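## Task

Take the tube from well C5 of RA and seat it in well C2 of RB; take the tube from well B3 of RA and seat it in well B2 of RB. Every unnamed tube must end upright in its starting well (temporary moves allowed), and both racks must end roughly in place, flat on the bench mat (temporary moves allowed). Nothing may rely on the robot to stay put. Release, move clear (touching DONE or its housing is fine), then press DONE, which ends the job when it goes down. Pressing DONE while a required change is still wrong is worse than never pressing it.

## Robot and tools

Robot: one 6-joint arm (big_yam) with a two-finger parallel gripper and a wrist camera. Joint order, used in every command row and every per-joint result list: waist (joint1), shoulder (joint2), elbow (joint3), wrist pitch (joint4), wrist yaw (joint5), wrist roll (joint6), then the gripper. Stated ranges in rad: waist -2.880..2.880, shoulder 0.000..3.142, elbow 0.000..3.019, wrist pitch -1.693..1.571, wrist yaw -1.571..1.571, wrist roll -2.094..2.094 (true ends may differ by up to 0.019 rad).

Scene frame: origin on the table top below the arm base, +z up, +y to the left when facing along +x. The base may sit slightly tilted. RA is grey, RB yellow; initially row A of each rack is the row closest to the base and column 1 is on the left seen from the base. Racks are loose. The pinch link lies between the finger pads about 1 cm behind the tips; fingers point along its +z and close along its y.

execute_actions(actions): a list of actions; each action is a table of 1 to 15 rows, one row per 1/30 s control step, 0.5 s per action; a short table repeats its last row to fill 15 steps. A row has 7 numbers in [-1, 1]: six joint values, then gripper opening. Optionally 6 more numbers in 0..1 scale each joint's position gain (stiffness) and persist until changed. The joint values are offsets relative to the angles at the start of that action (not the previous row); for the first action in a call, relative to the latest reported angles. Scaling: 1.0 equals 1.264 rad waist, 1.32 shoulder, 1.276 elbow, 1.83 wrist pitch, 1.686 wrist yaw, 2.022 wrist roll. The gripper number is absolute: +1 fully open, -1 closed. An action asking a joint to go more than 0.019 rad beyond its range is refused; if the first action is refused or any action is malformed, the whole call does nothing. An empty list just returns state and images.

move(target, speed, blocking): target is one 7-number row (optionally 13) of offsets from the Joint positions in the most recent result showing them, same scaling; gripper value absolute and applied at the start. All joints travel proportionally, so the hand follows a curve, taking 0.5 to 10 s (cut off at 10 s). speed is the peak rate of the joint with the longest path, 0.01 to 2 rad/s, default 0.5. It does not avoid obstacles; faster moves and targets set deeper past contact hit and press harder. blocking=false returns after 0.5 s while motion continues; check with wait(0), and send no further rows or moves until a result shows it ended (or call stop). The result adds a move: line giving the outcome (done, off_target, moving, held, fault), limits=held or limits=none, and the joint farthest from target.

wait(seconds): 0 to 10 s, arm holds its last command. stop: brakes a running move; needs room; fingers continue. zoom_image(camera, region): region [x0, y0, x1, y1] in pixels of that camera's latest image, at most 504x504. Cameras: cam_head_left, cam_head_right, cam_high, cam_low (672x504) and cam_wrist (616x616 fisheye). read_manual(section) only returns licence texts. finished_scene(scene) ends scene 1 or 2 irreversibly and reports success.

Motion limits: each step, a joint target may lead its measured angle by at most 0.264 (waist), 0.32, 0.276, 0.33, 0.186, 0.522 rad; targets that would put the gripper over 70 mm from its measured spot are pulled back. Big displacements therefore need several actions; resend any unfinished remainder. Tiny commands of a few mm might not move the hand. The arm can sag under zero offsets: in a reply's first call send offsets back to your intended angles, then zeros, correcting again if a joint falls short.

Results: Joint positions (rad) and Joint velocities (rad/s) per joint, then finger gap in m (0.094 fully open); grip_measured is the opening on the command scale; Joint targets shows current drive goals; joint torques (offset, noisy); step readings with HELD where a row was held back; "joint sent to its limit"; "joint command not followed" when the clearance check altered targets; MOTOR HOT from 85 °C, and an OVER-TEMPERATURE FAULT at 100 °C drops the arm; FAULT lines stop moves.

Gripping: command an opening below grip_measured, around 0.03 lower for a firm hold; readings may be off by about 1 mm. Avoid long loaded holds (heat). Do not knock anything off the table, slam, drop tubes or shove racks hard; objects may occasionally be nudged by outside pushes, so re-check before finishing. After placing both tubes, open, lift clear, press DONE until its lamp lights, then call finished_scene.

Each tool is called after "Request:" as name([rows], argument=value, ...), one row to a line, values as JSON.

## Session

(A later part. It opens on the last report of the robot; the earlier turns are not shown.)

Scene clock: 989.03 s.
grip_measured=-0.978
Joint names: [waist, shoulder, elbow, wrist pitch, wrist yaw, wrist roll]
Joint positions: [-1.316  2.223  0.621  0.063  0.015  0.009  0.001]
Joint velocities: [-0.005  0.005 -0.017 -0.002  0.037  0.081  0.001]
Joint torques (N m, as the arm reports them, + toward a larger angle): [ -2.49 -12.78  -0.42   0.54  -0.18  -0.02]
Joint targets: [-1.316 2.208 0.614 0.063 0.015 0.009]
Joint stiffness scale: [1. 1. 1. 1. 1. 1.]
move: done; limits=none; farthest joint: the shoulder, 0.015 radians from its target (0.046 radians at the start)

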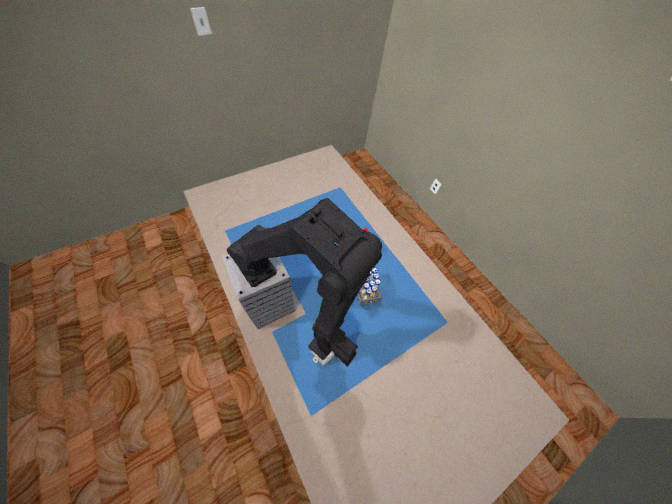

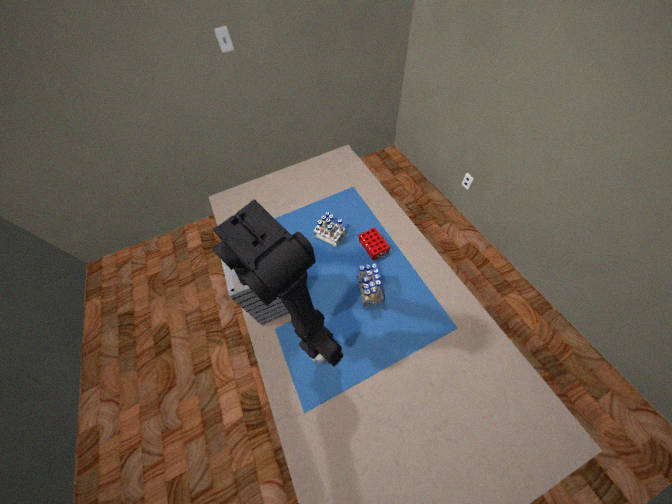

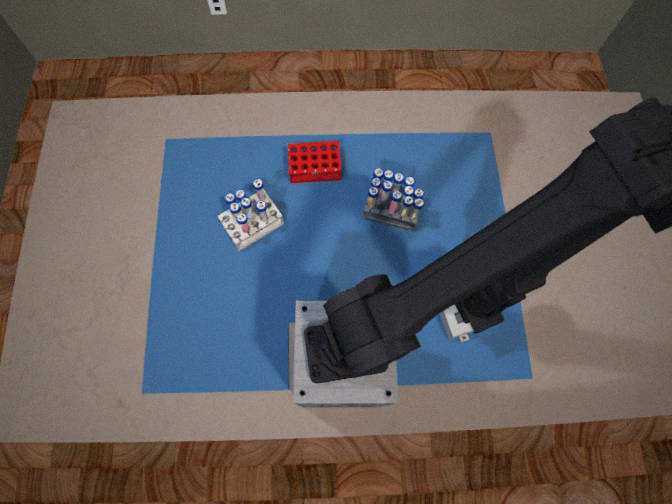

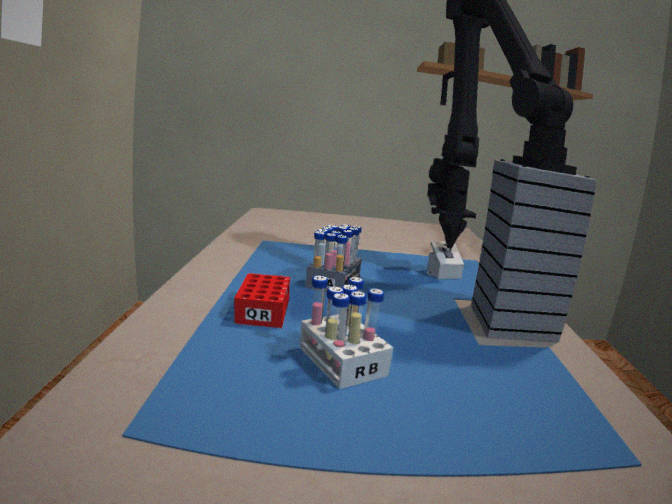

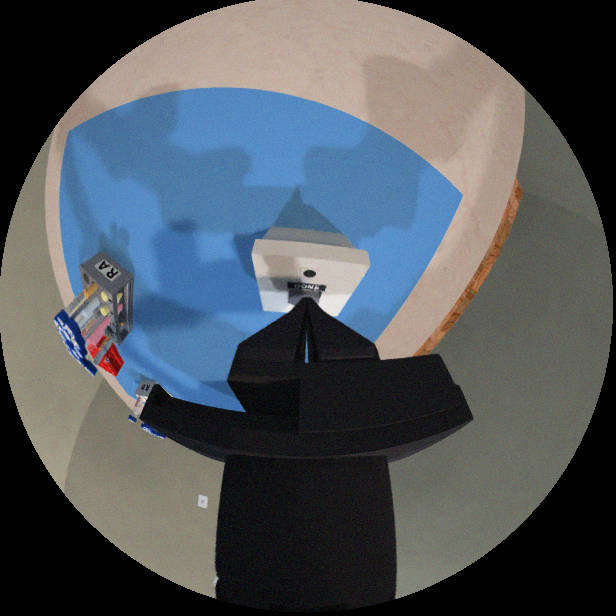

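Lower using the shoulder alone, which also moves the tip inward.

Request:
move(target=[0,0.085,-0.005,0,0,0,-1], speed=0.04)

Scene clock: 995.43 s.
grip_measured=-0.978
Joint names: [waist, shoulder, elbow, wrist pitch, wrist yaw, wrist roll]
Joint positions: [-1.316  2.318  0.621  0.063  0.015  0.009  0.001]
Joint velocities: [ 0.015  0.005 -0.002 -0.002 -0.066 -0.037 -0.   ]
Joint torques (N m, as the arm reports them, + toward a larger angle): [ -2.05 -10.44  -1.68   0.25  -0.11  -0.02]
Joint targets: [-1.316 2.335 0.615 0.063 0.015 0.009]
Joint stiffness scale: [1. 1. 1. 1. 1. 1.]
move: done; limits=none; farthest joint: the shoulder, 0.018 radians from its target (0.113 radians at the start)

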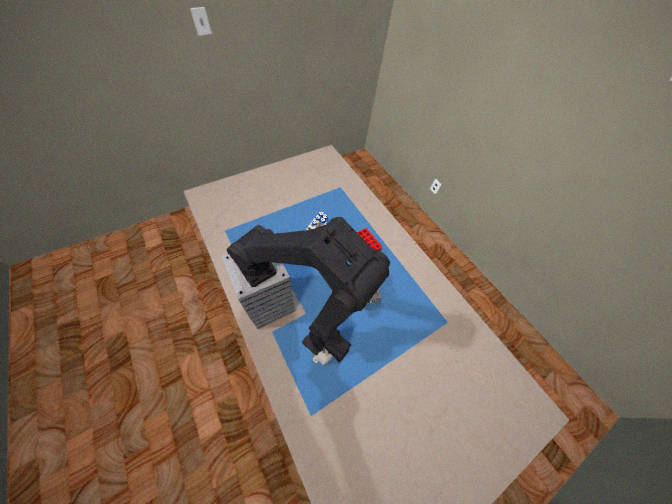

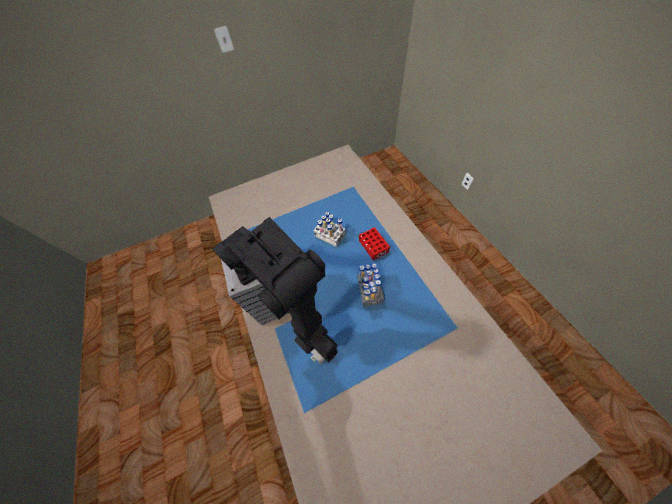

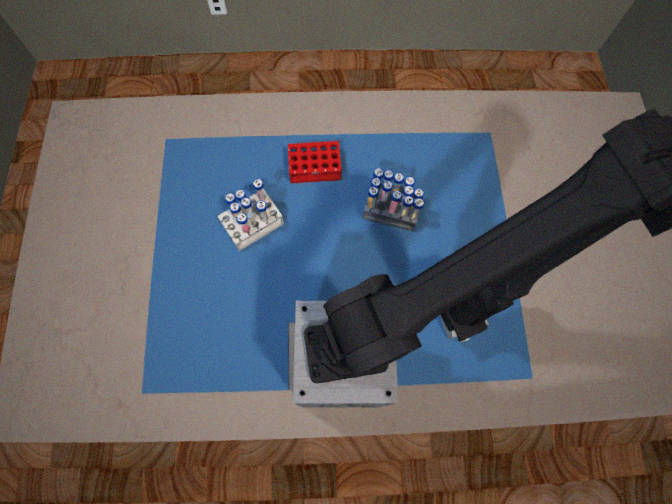

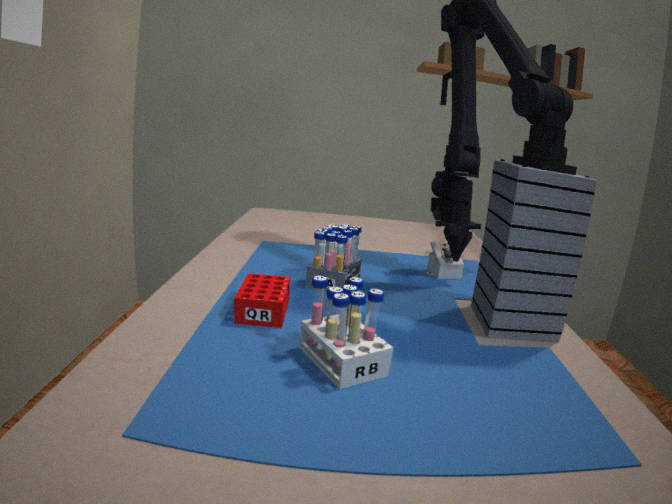

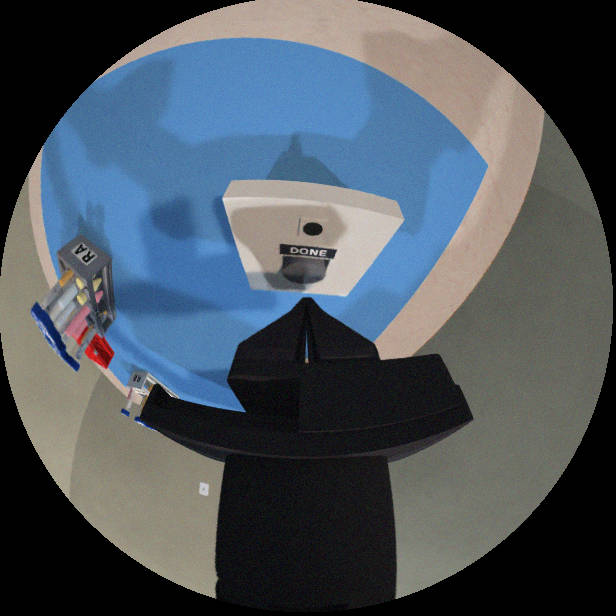

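Request:
move(target=[0,-0.034,0,0.02,0,0,-1], speed=0.04)

Request:
move(target=[0,0.02,0,0.045,0,0,-1], speed=0.04)

Scene clock: 1006.37 s.
grip_measured=-0.978
Joint names: [waist, shoulder, elbow, wrist pitch, wrist yaw, wrist roll]
Joint positions: [-1.316  2.287  0.621  0.084  0.015  0.009  0.001]
Joint velocities: [ 0.015  0.005 -0.002  0.002 -0.066 -0.066 -0.001]
Joint torques (N m, as the arm reports them, + toward a larger angle): [ -1.9  -12.96  -0.59   1.03  -0.1   -0.02]
Joint targets: [-1.316 2.273 0.621 0.100 0.015 0.009]
Joint stiffness scale: [1. 1. 1. 1. 1. 1.]
move: done; limits=none; farthest joint: the wrist pitch, 0.015 radians from its target (0.036 radians at the start)

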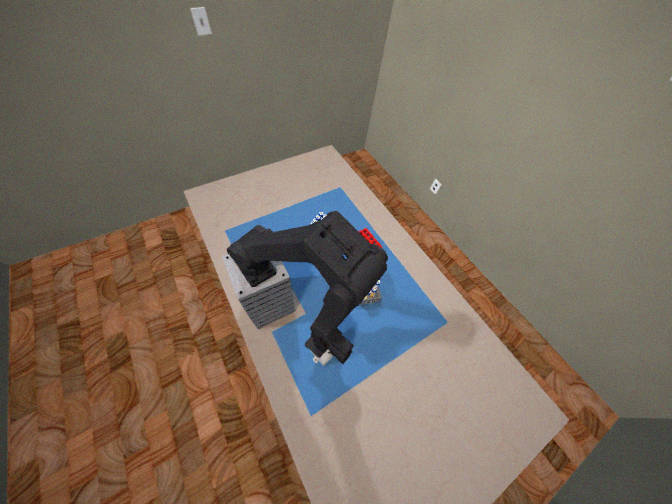

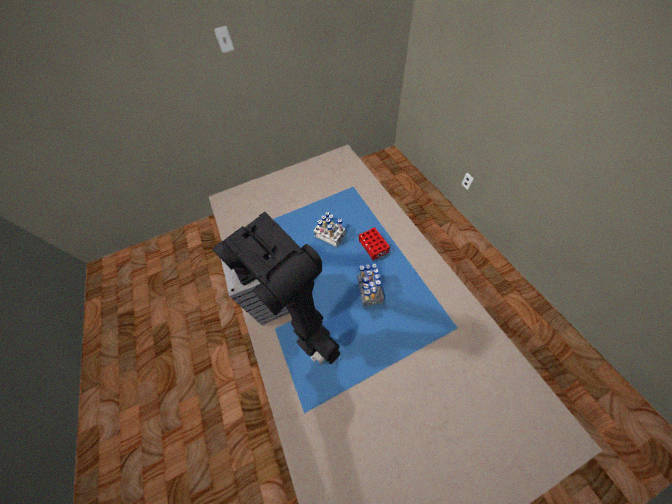

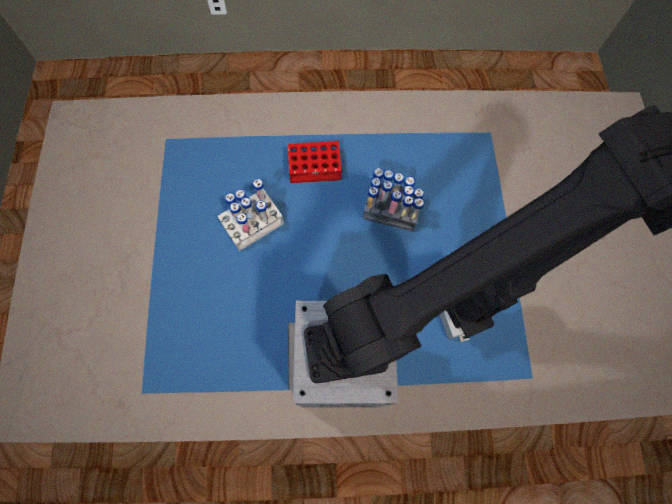

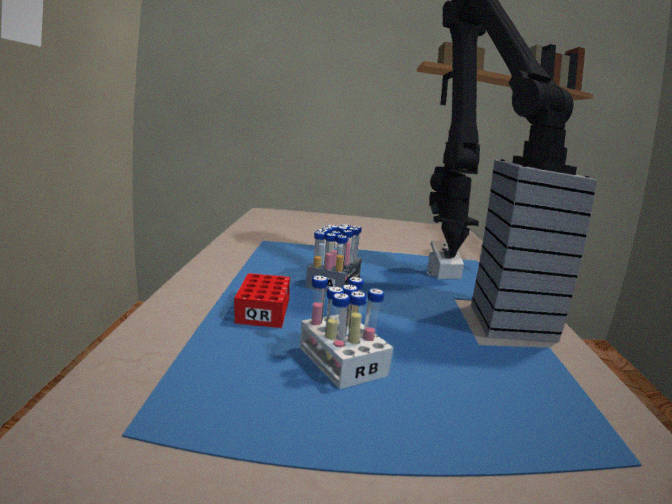

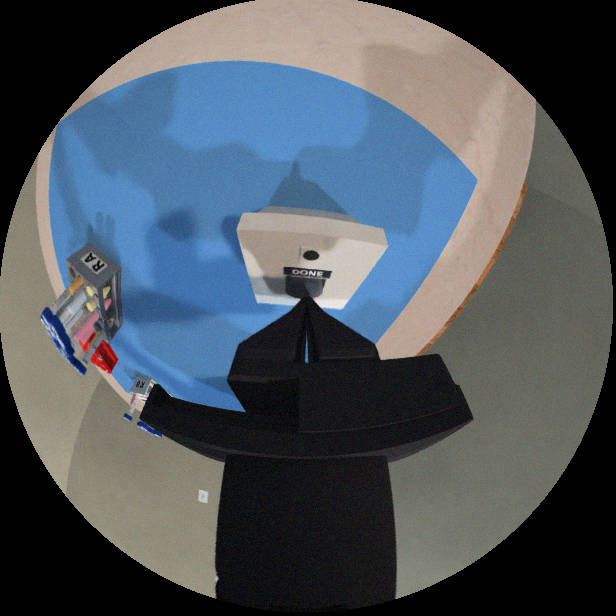

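Scene clock: 1008.70 s.
grip_measured=-0.978
Joint names: [waist, shoulder, elbow, wrist pitch, wrist yaw, wrist roll]
Joint positions: [-1.316  2.297  0.611  0.135  0.015  0.009  0.001]
Joint velocities: [-0.015 -0.005  0.007  0.012  0.022 -0.095 -0.   ]
Joint torques (N m, as the arm reports them, + toward a larger angle): [ -2.7  -10.62  -0.01   1.49  -0.12  -0.04]
Joint targets: [-1.316 2.313 0.621 0.167 0.015 0.009]
Joint stiffness scale: [1. 1. 1. 1. 1. 1.]
move: off_target; limits=none; farthest joint: the wrist pitch, 0.031 radians from its target (0.082 radians at the start)

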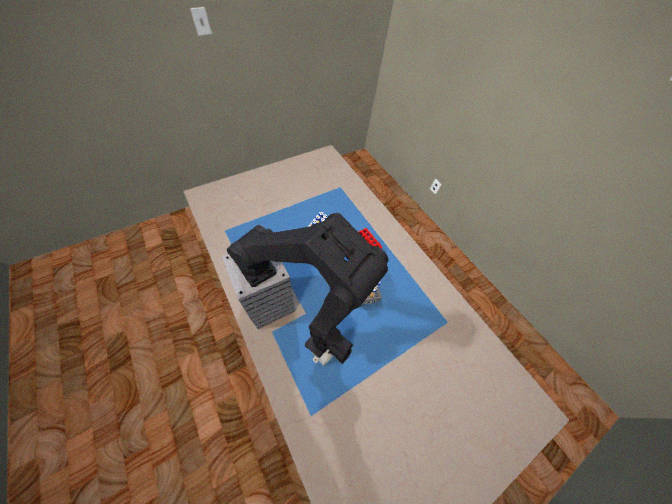

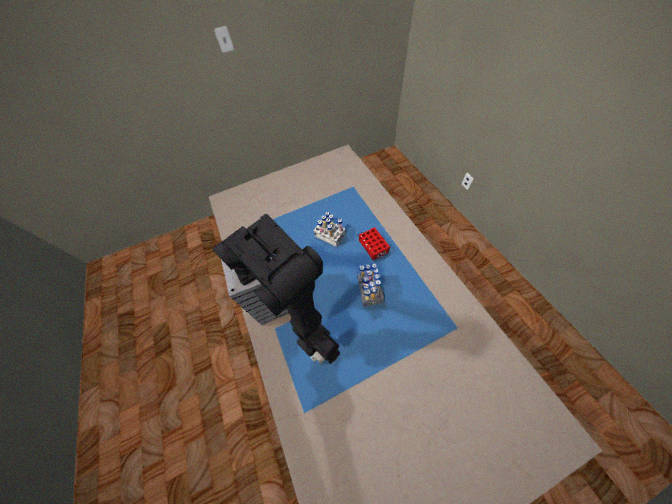

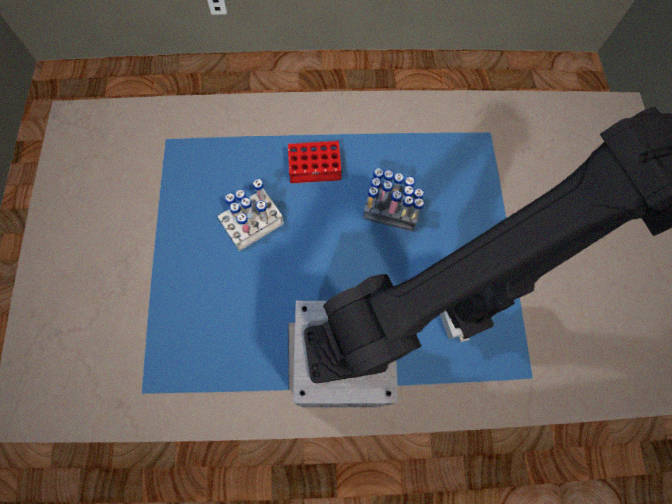

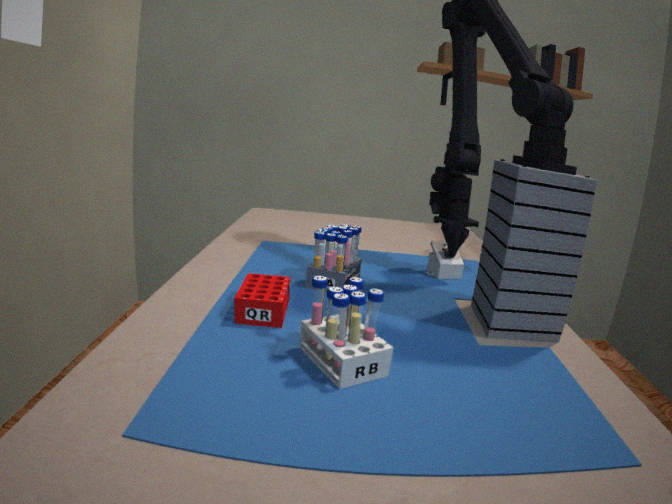

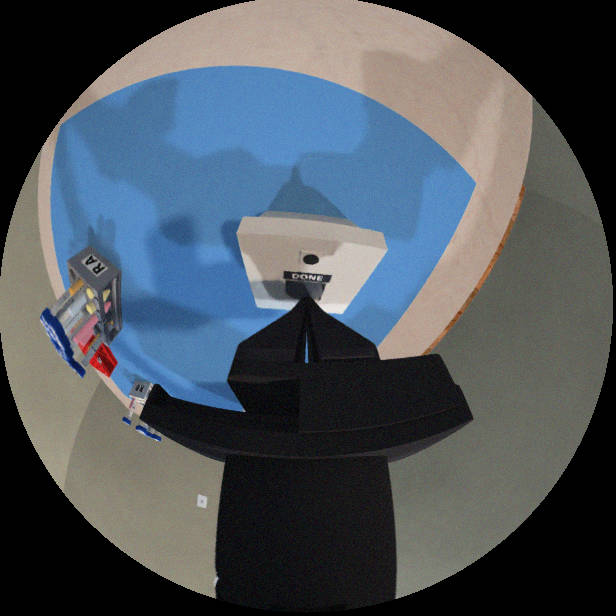

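Request:
move(target=[0,-0.05,0,-0.02,0,0,-1], speed=0.04)

Request:
move(target=[0,0.055,0.035,0.02,0,0,-1], speed=0.03)

Scene clock: 1018.87 s.
grip_measured=-0.978
Joint names: [waist, shoulder, elbow, wrist pitch, wrist yaw, wrist roll]
Joint positions: [-1.316  2.245  0.607  0.113  0.015  0.009  0.001]
Joint velocities: [-0.005  0.005 -0.012 -0.022 -0.007  0.022  0.   ]
Joint torques (N m, as the arm reports them, + toward a larger angle): [ -2.01 -12.62   0.11   0.13  -0.11  -0.02]
Joint targets: [-1.316 2.231 0.611 0.099 0.015 0.009]
Joint stiffness scale: [1. 1. 1. 1. 1. 1.]
move: done; limits=none; farthest joint: the wrist pitch, 0.015 radians from its target (0.037 radians at the start)

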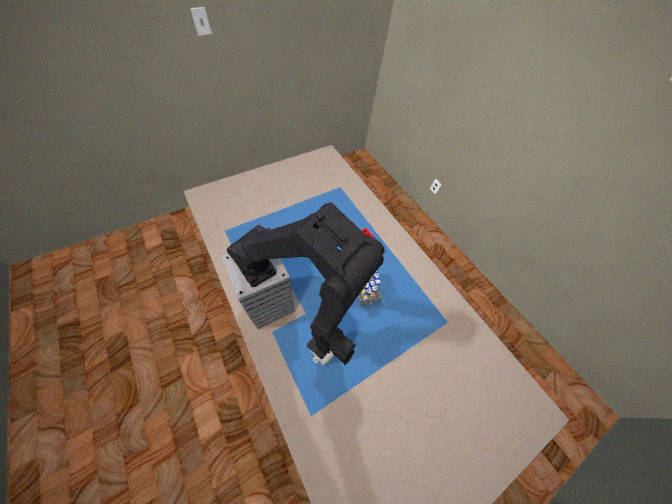

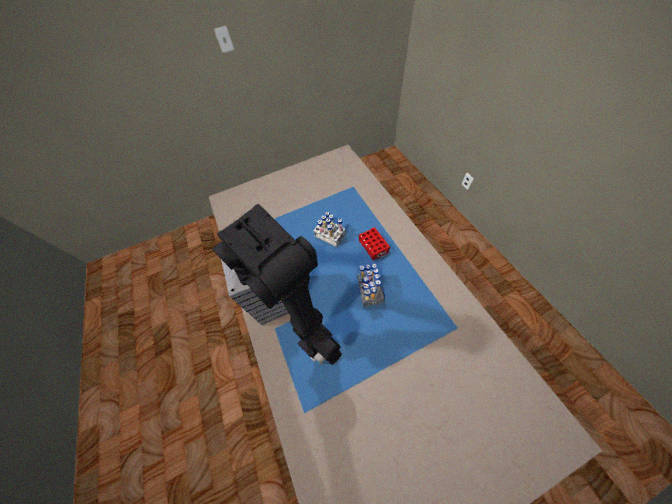

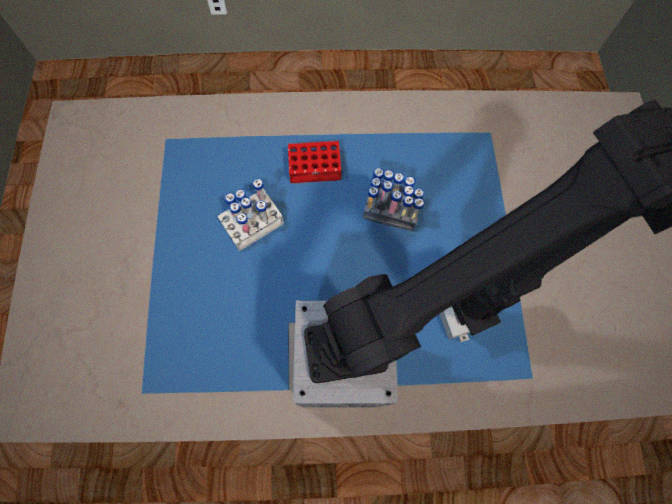

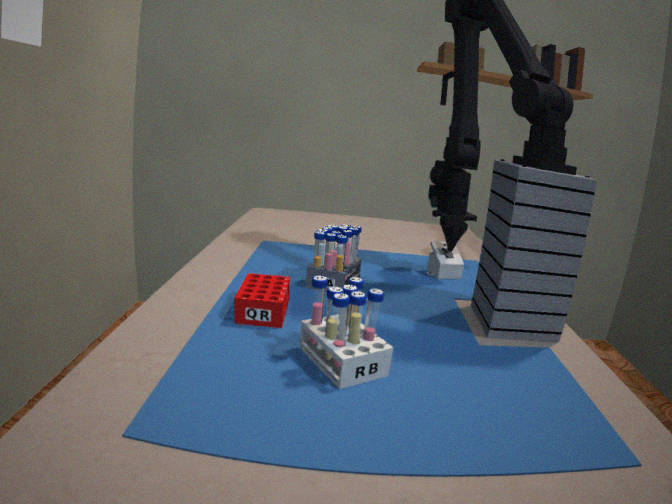

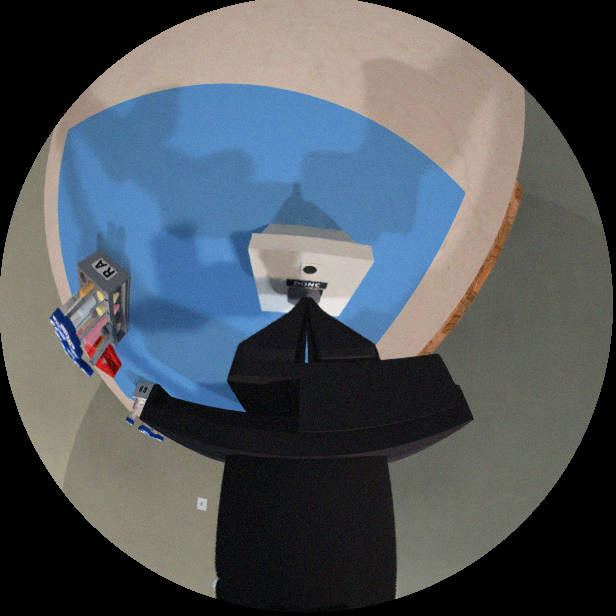

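Scene clock: 1021.50 s.
grip_measured=-0.978
Joint names: [waist, shoulder, elbow, wrist pitch, wrist yaw, wrist roll]
Joint positions: [-1.316  2.263  0.623  0.12   0.016  0.009  0.001]
Joint velocities: [-0.005 -0.015 -0.012 -0.007  0.066  0.007 -0.   ]
Joint torques (N m, as the arm reports them, + toward a larger angle): [-2.24 -7.72  2.08  1.61 -0.12  0.02]
Joint targets: [-1.316 2.318 0.652 0.150 0.015 0.009]
Joint stiffness scale: [1. 1. 1. 1. 1. 1.]
move: off_target; limits=none; farthest joint: the shoulder, 0.055 radians from its target (0.072 radians at the start)

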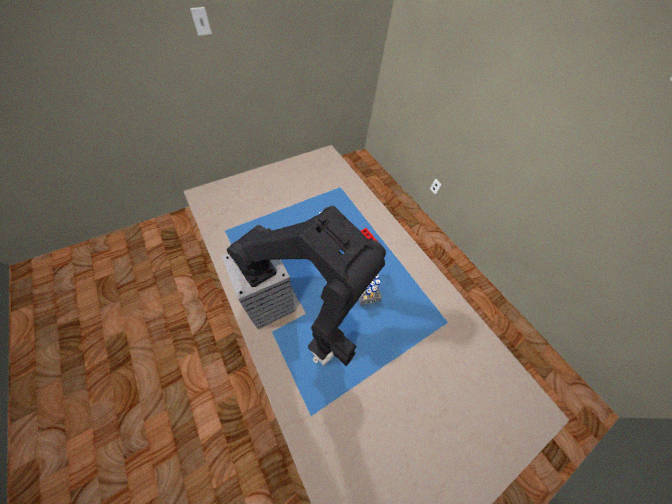

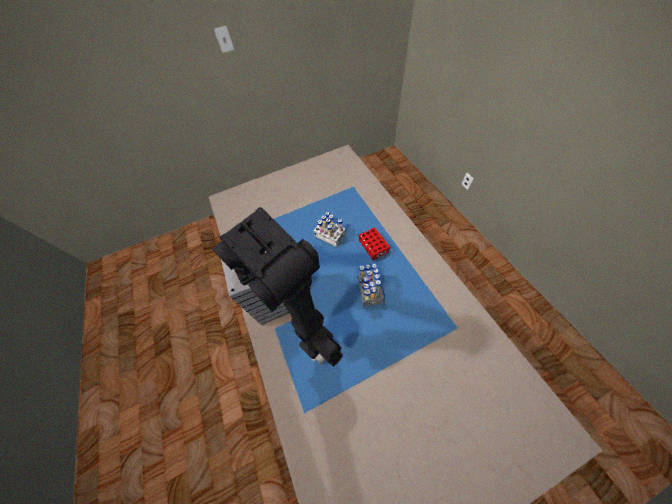

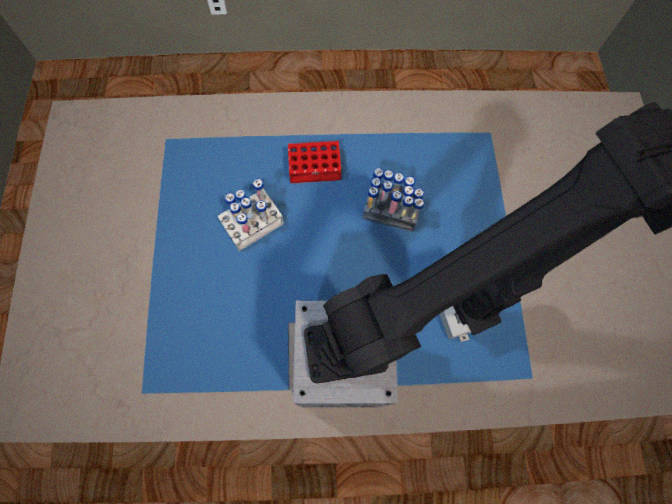

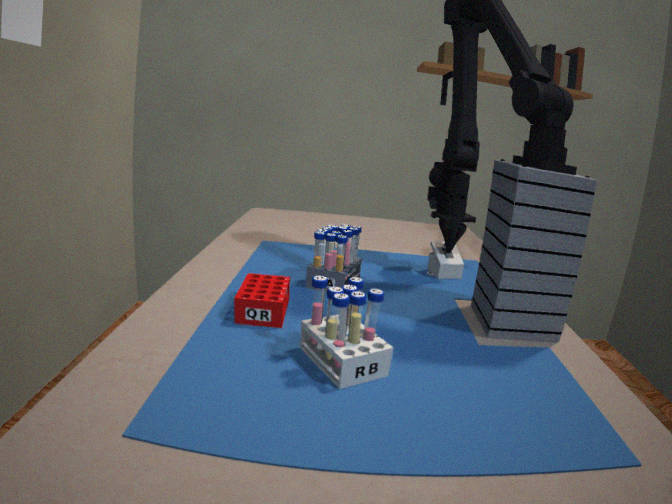

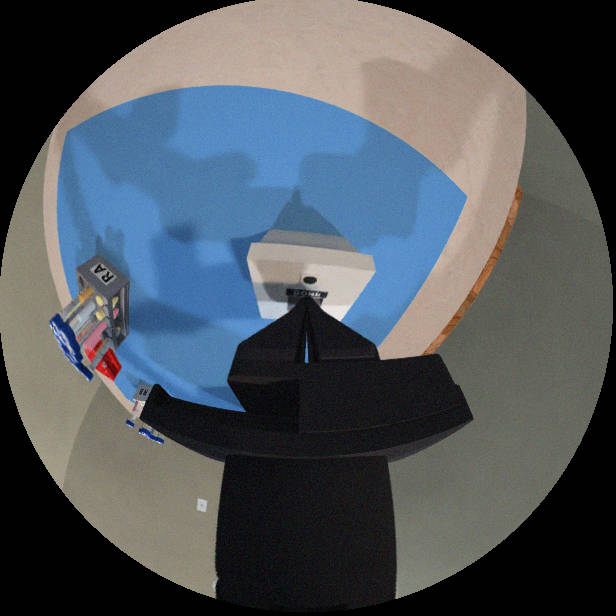

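Request:
move(target=[0,-0.012,-0.016,0,0,0,-1], speed=0.03)

Request:
move(target=[0,0.05,0.02,0.03,0,0,-1], speed=0.03)

Scene clock: 1028.40 s.
grip_measured=-0.978
Joint names: [waist, shoulder, elbow, wrist pitch, wrist yaw, wrist roll]
Joint positions: [-1.316  2.255  0.61   0.12   0.016  0.009  0.001]
Joint velocities: [-0.005 -0.015 -0.002  0.007  0.051  0.037  0.   ]
Joint torques (N m, as the arm reports them, + toward a larger angle): [ -2.02 -12.34  -1.11   0.46  -0.11   0.03]
Joint targets: [-1.316 2.247 0.603 0.120 0.016 0.009]
Joint stiffness scale: [1. 1. 1. 1. 1. 1.]
move: done; limits=none; farthest joint: the shoulder, 0.008 radians from its target (0.016 radians at the start)

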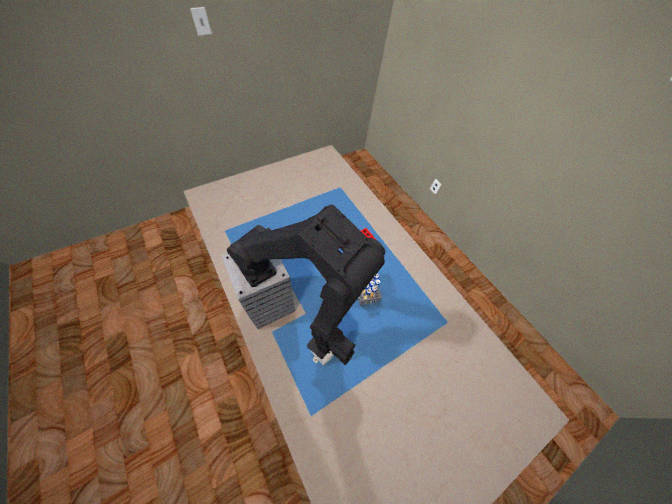

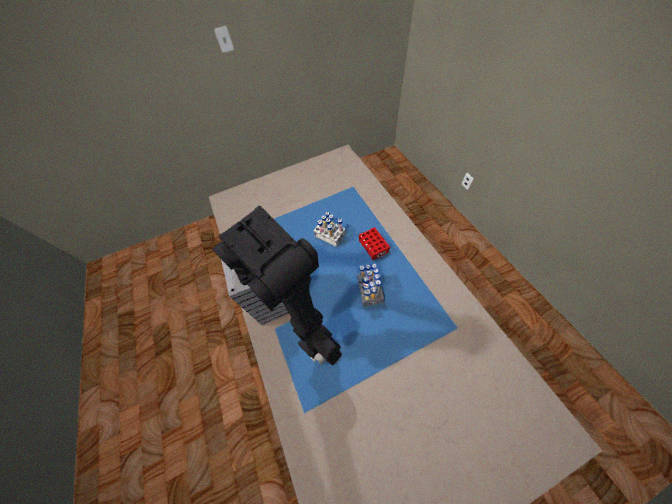

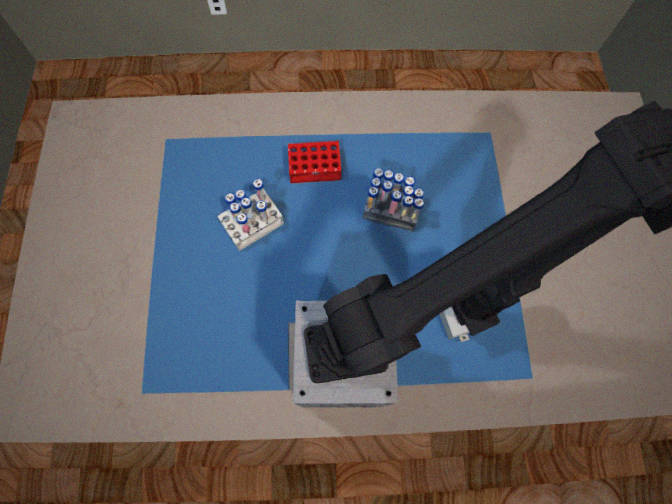

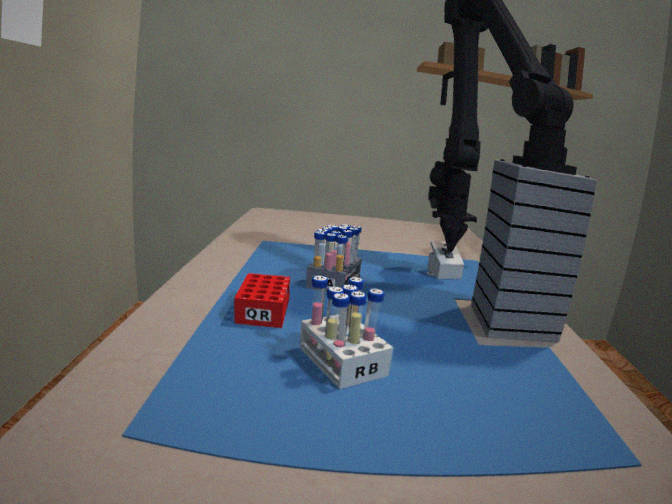

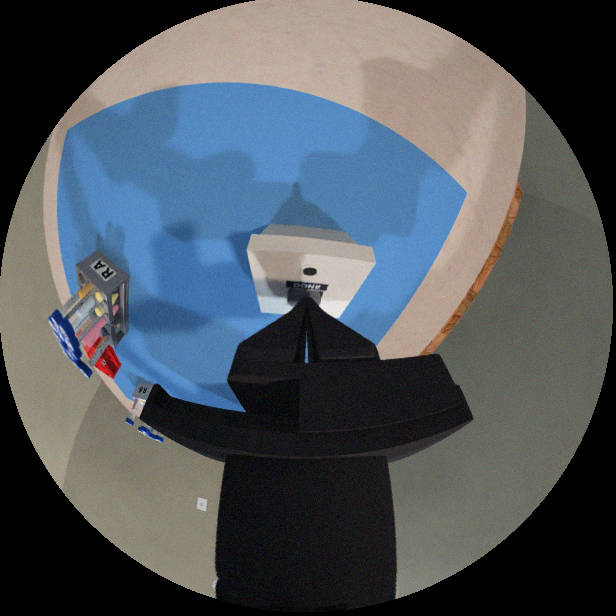

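Scene clock: 1030.07 s.
grip_measured=-0.978
Joint names: [waist, shoulder, elbow, wrist pitch, wrist yaw, wrist roll]
Joint positions: [-1.316  2.279  0.615  0.138  0.016  0.009  0.001]
Joint velocities: [ 0.015 -0.024  0.007 -0.007  0.022  0.022  0.   ]
Joint torques (N m, as the arm reports them, + toward a larger angle): no reading
Joint stiffness scale: [1. 1. 1. 1. 1. 1.]
move: unfinished (the scene ended)
The task's run has ended: the event that ends the task has happened.

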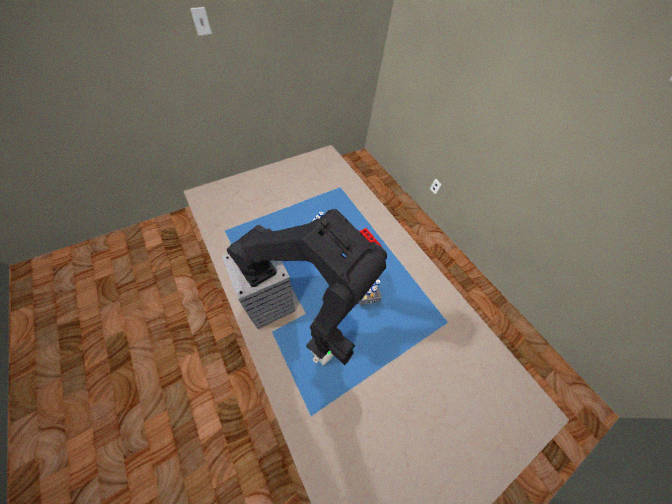

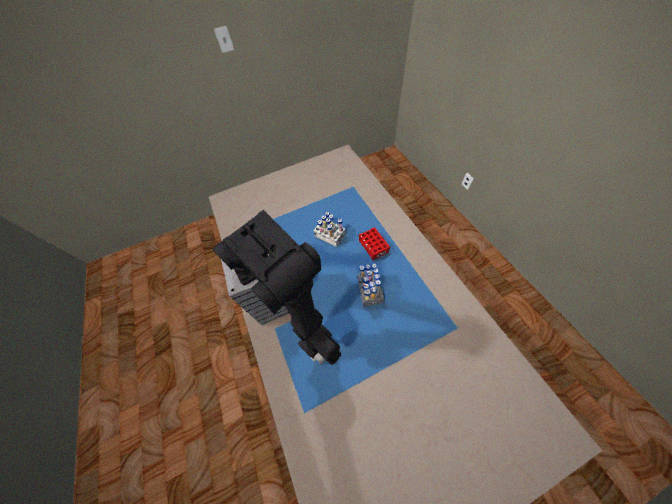

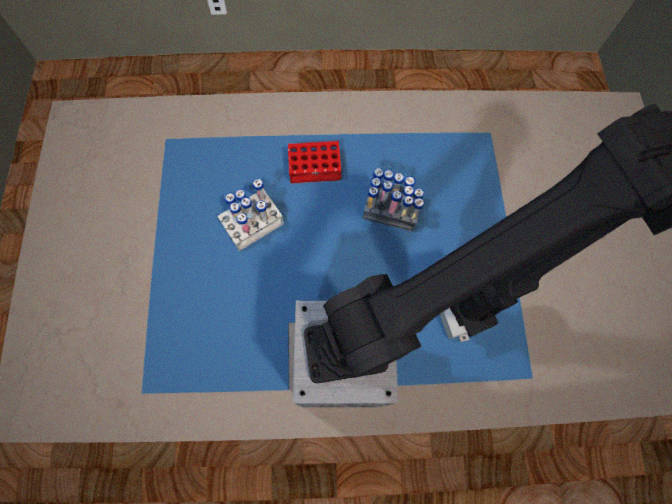

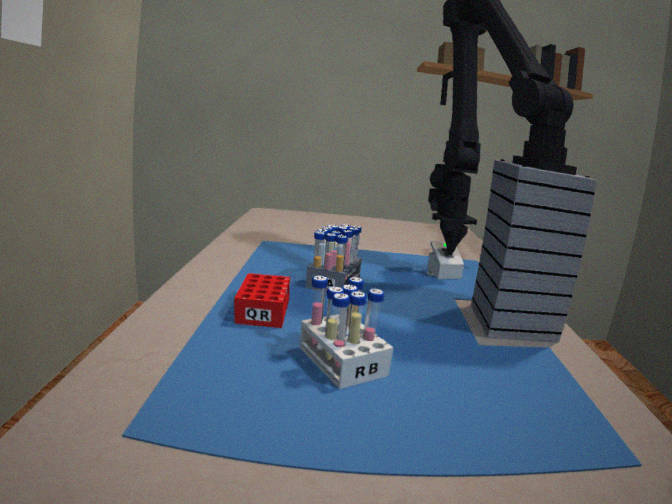

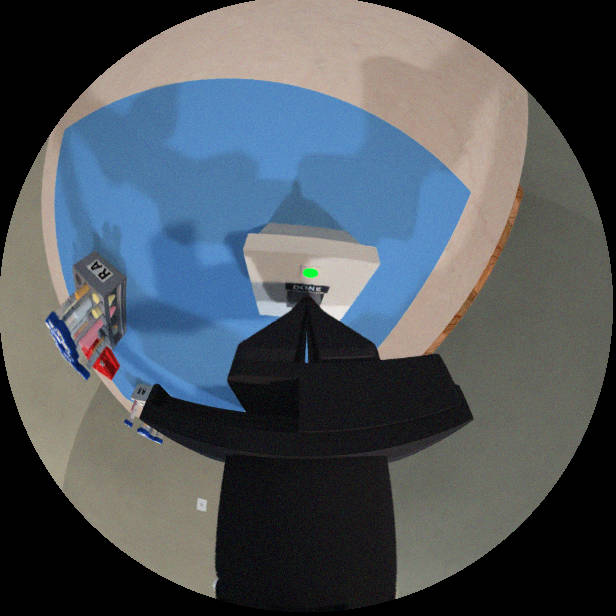

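Request:
finished_scene(scene=2)

The scene is finished: the task was done.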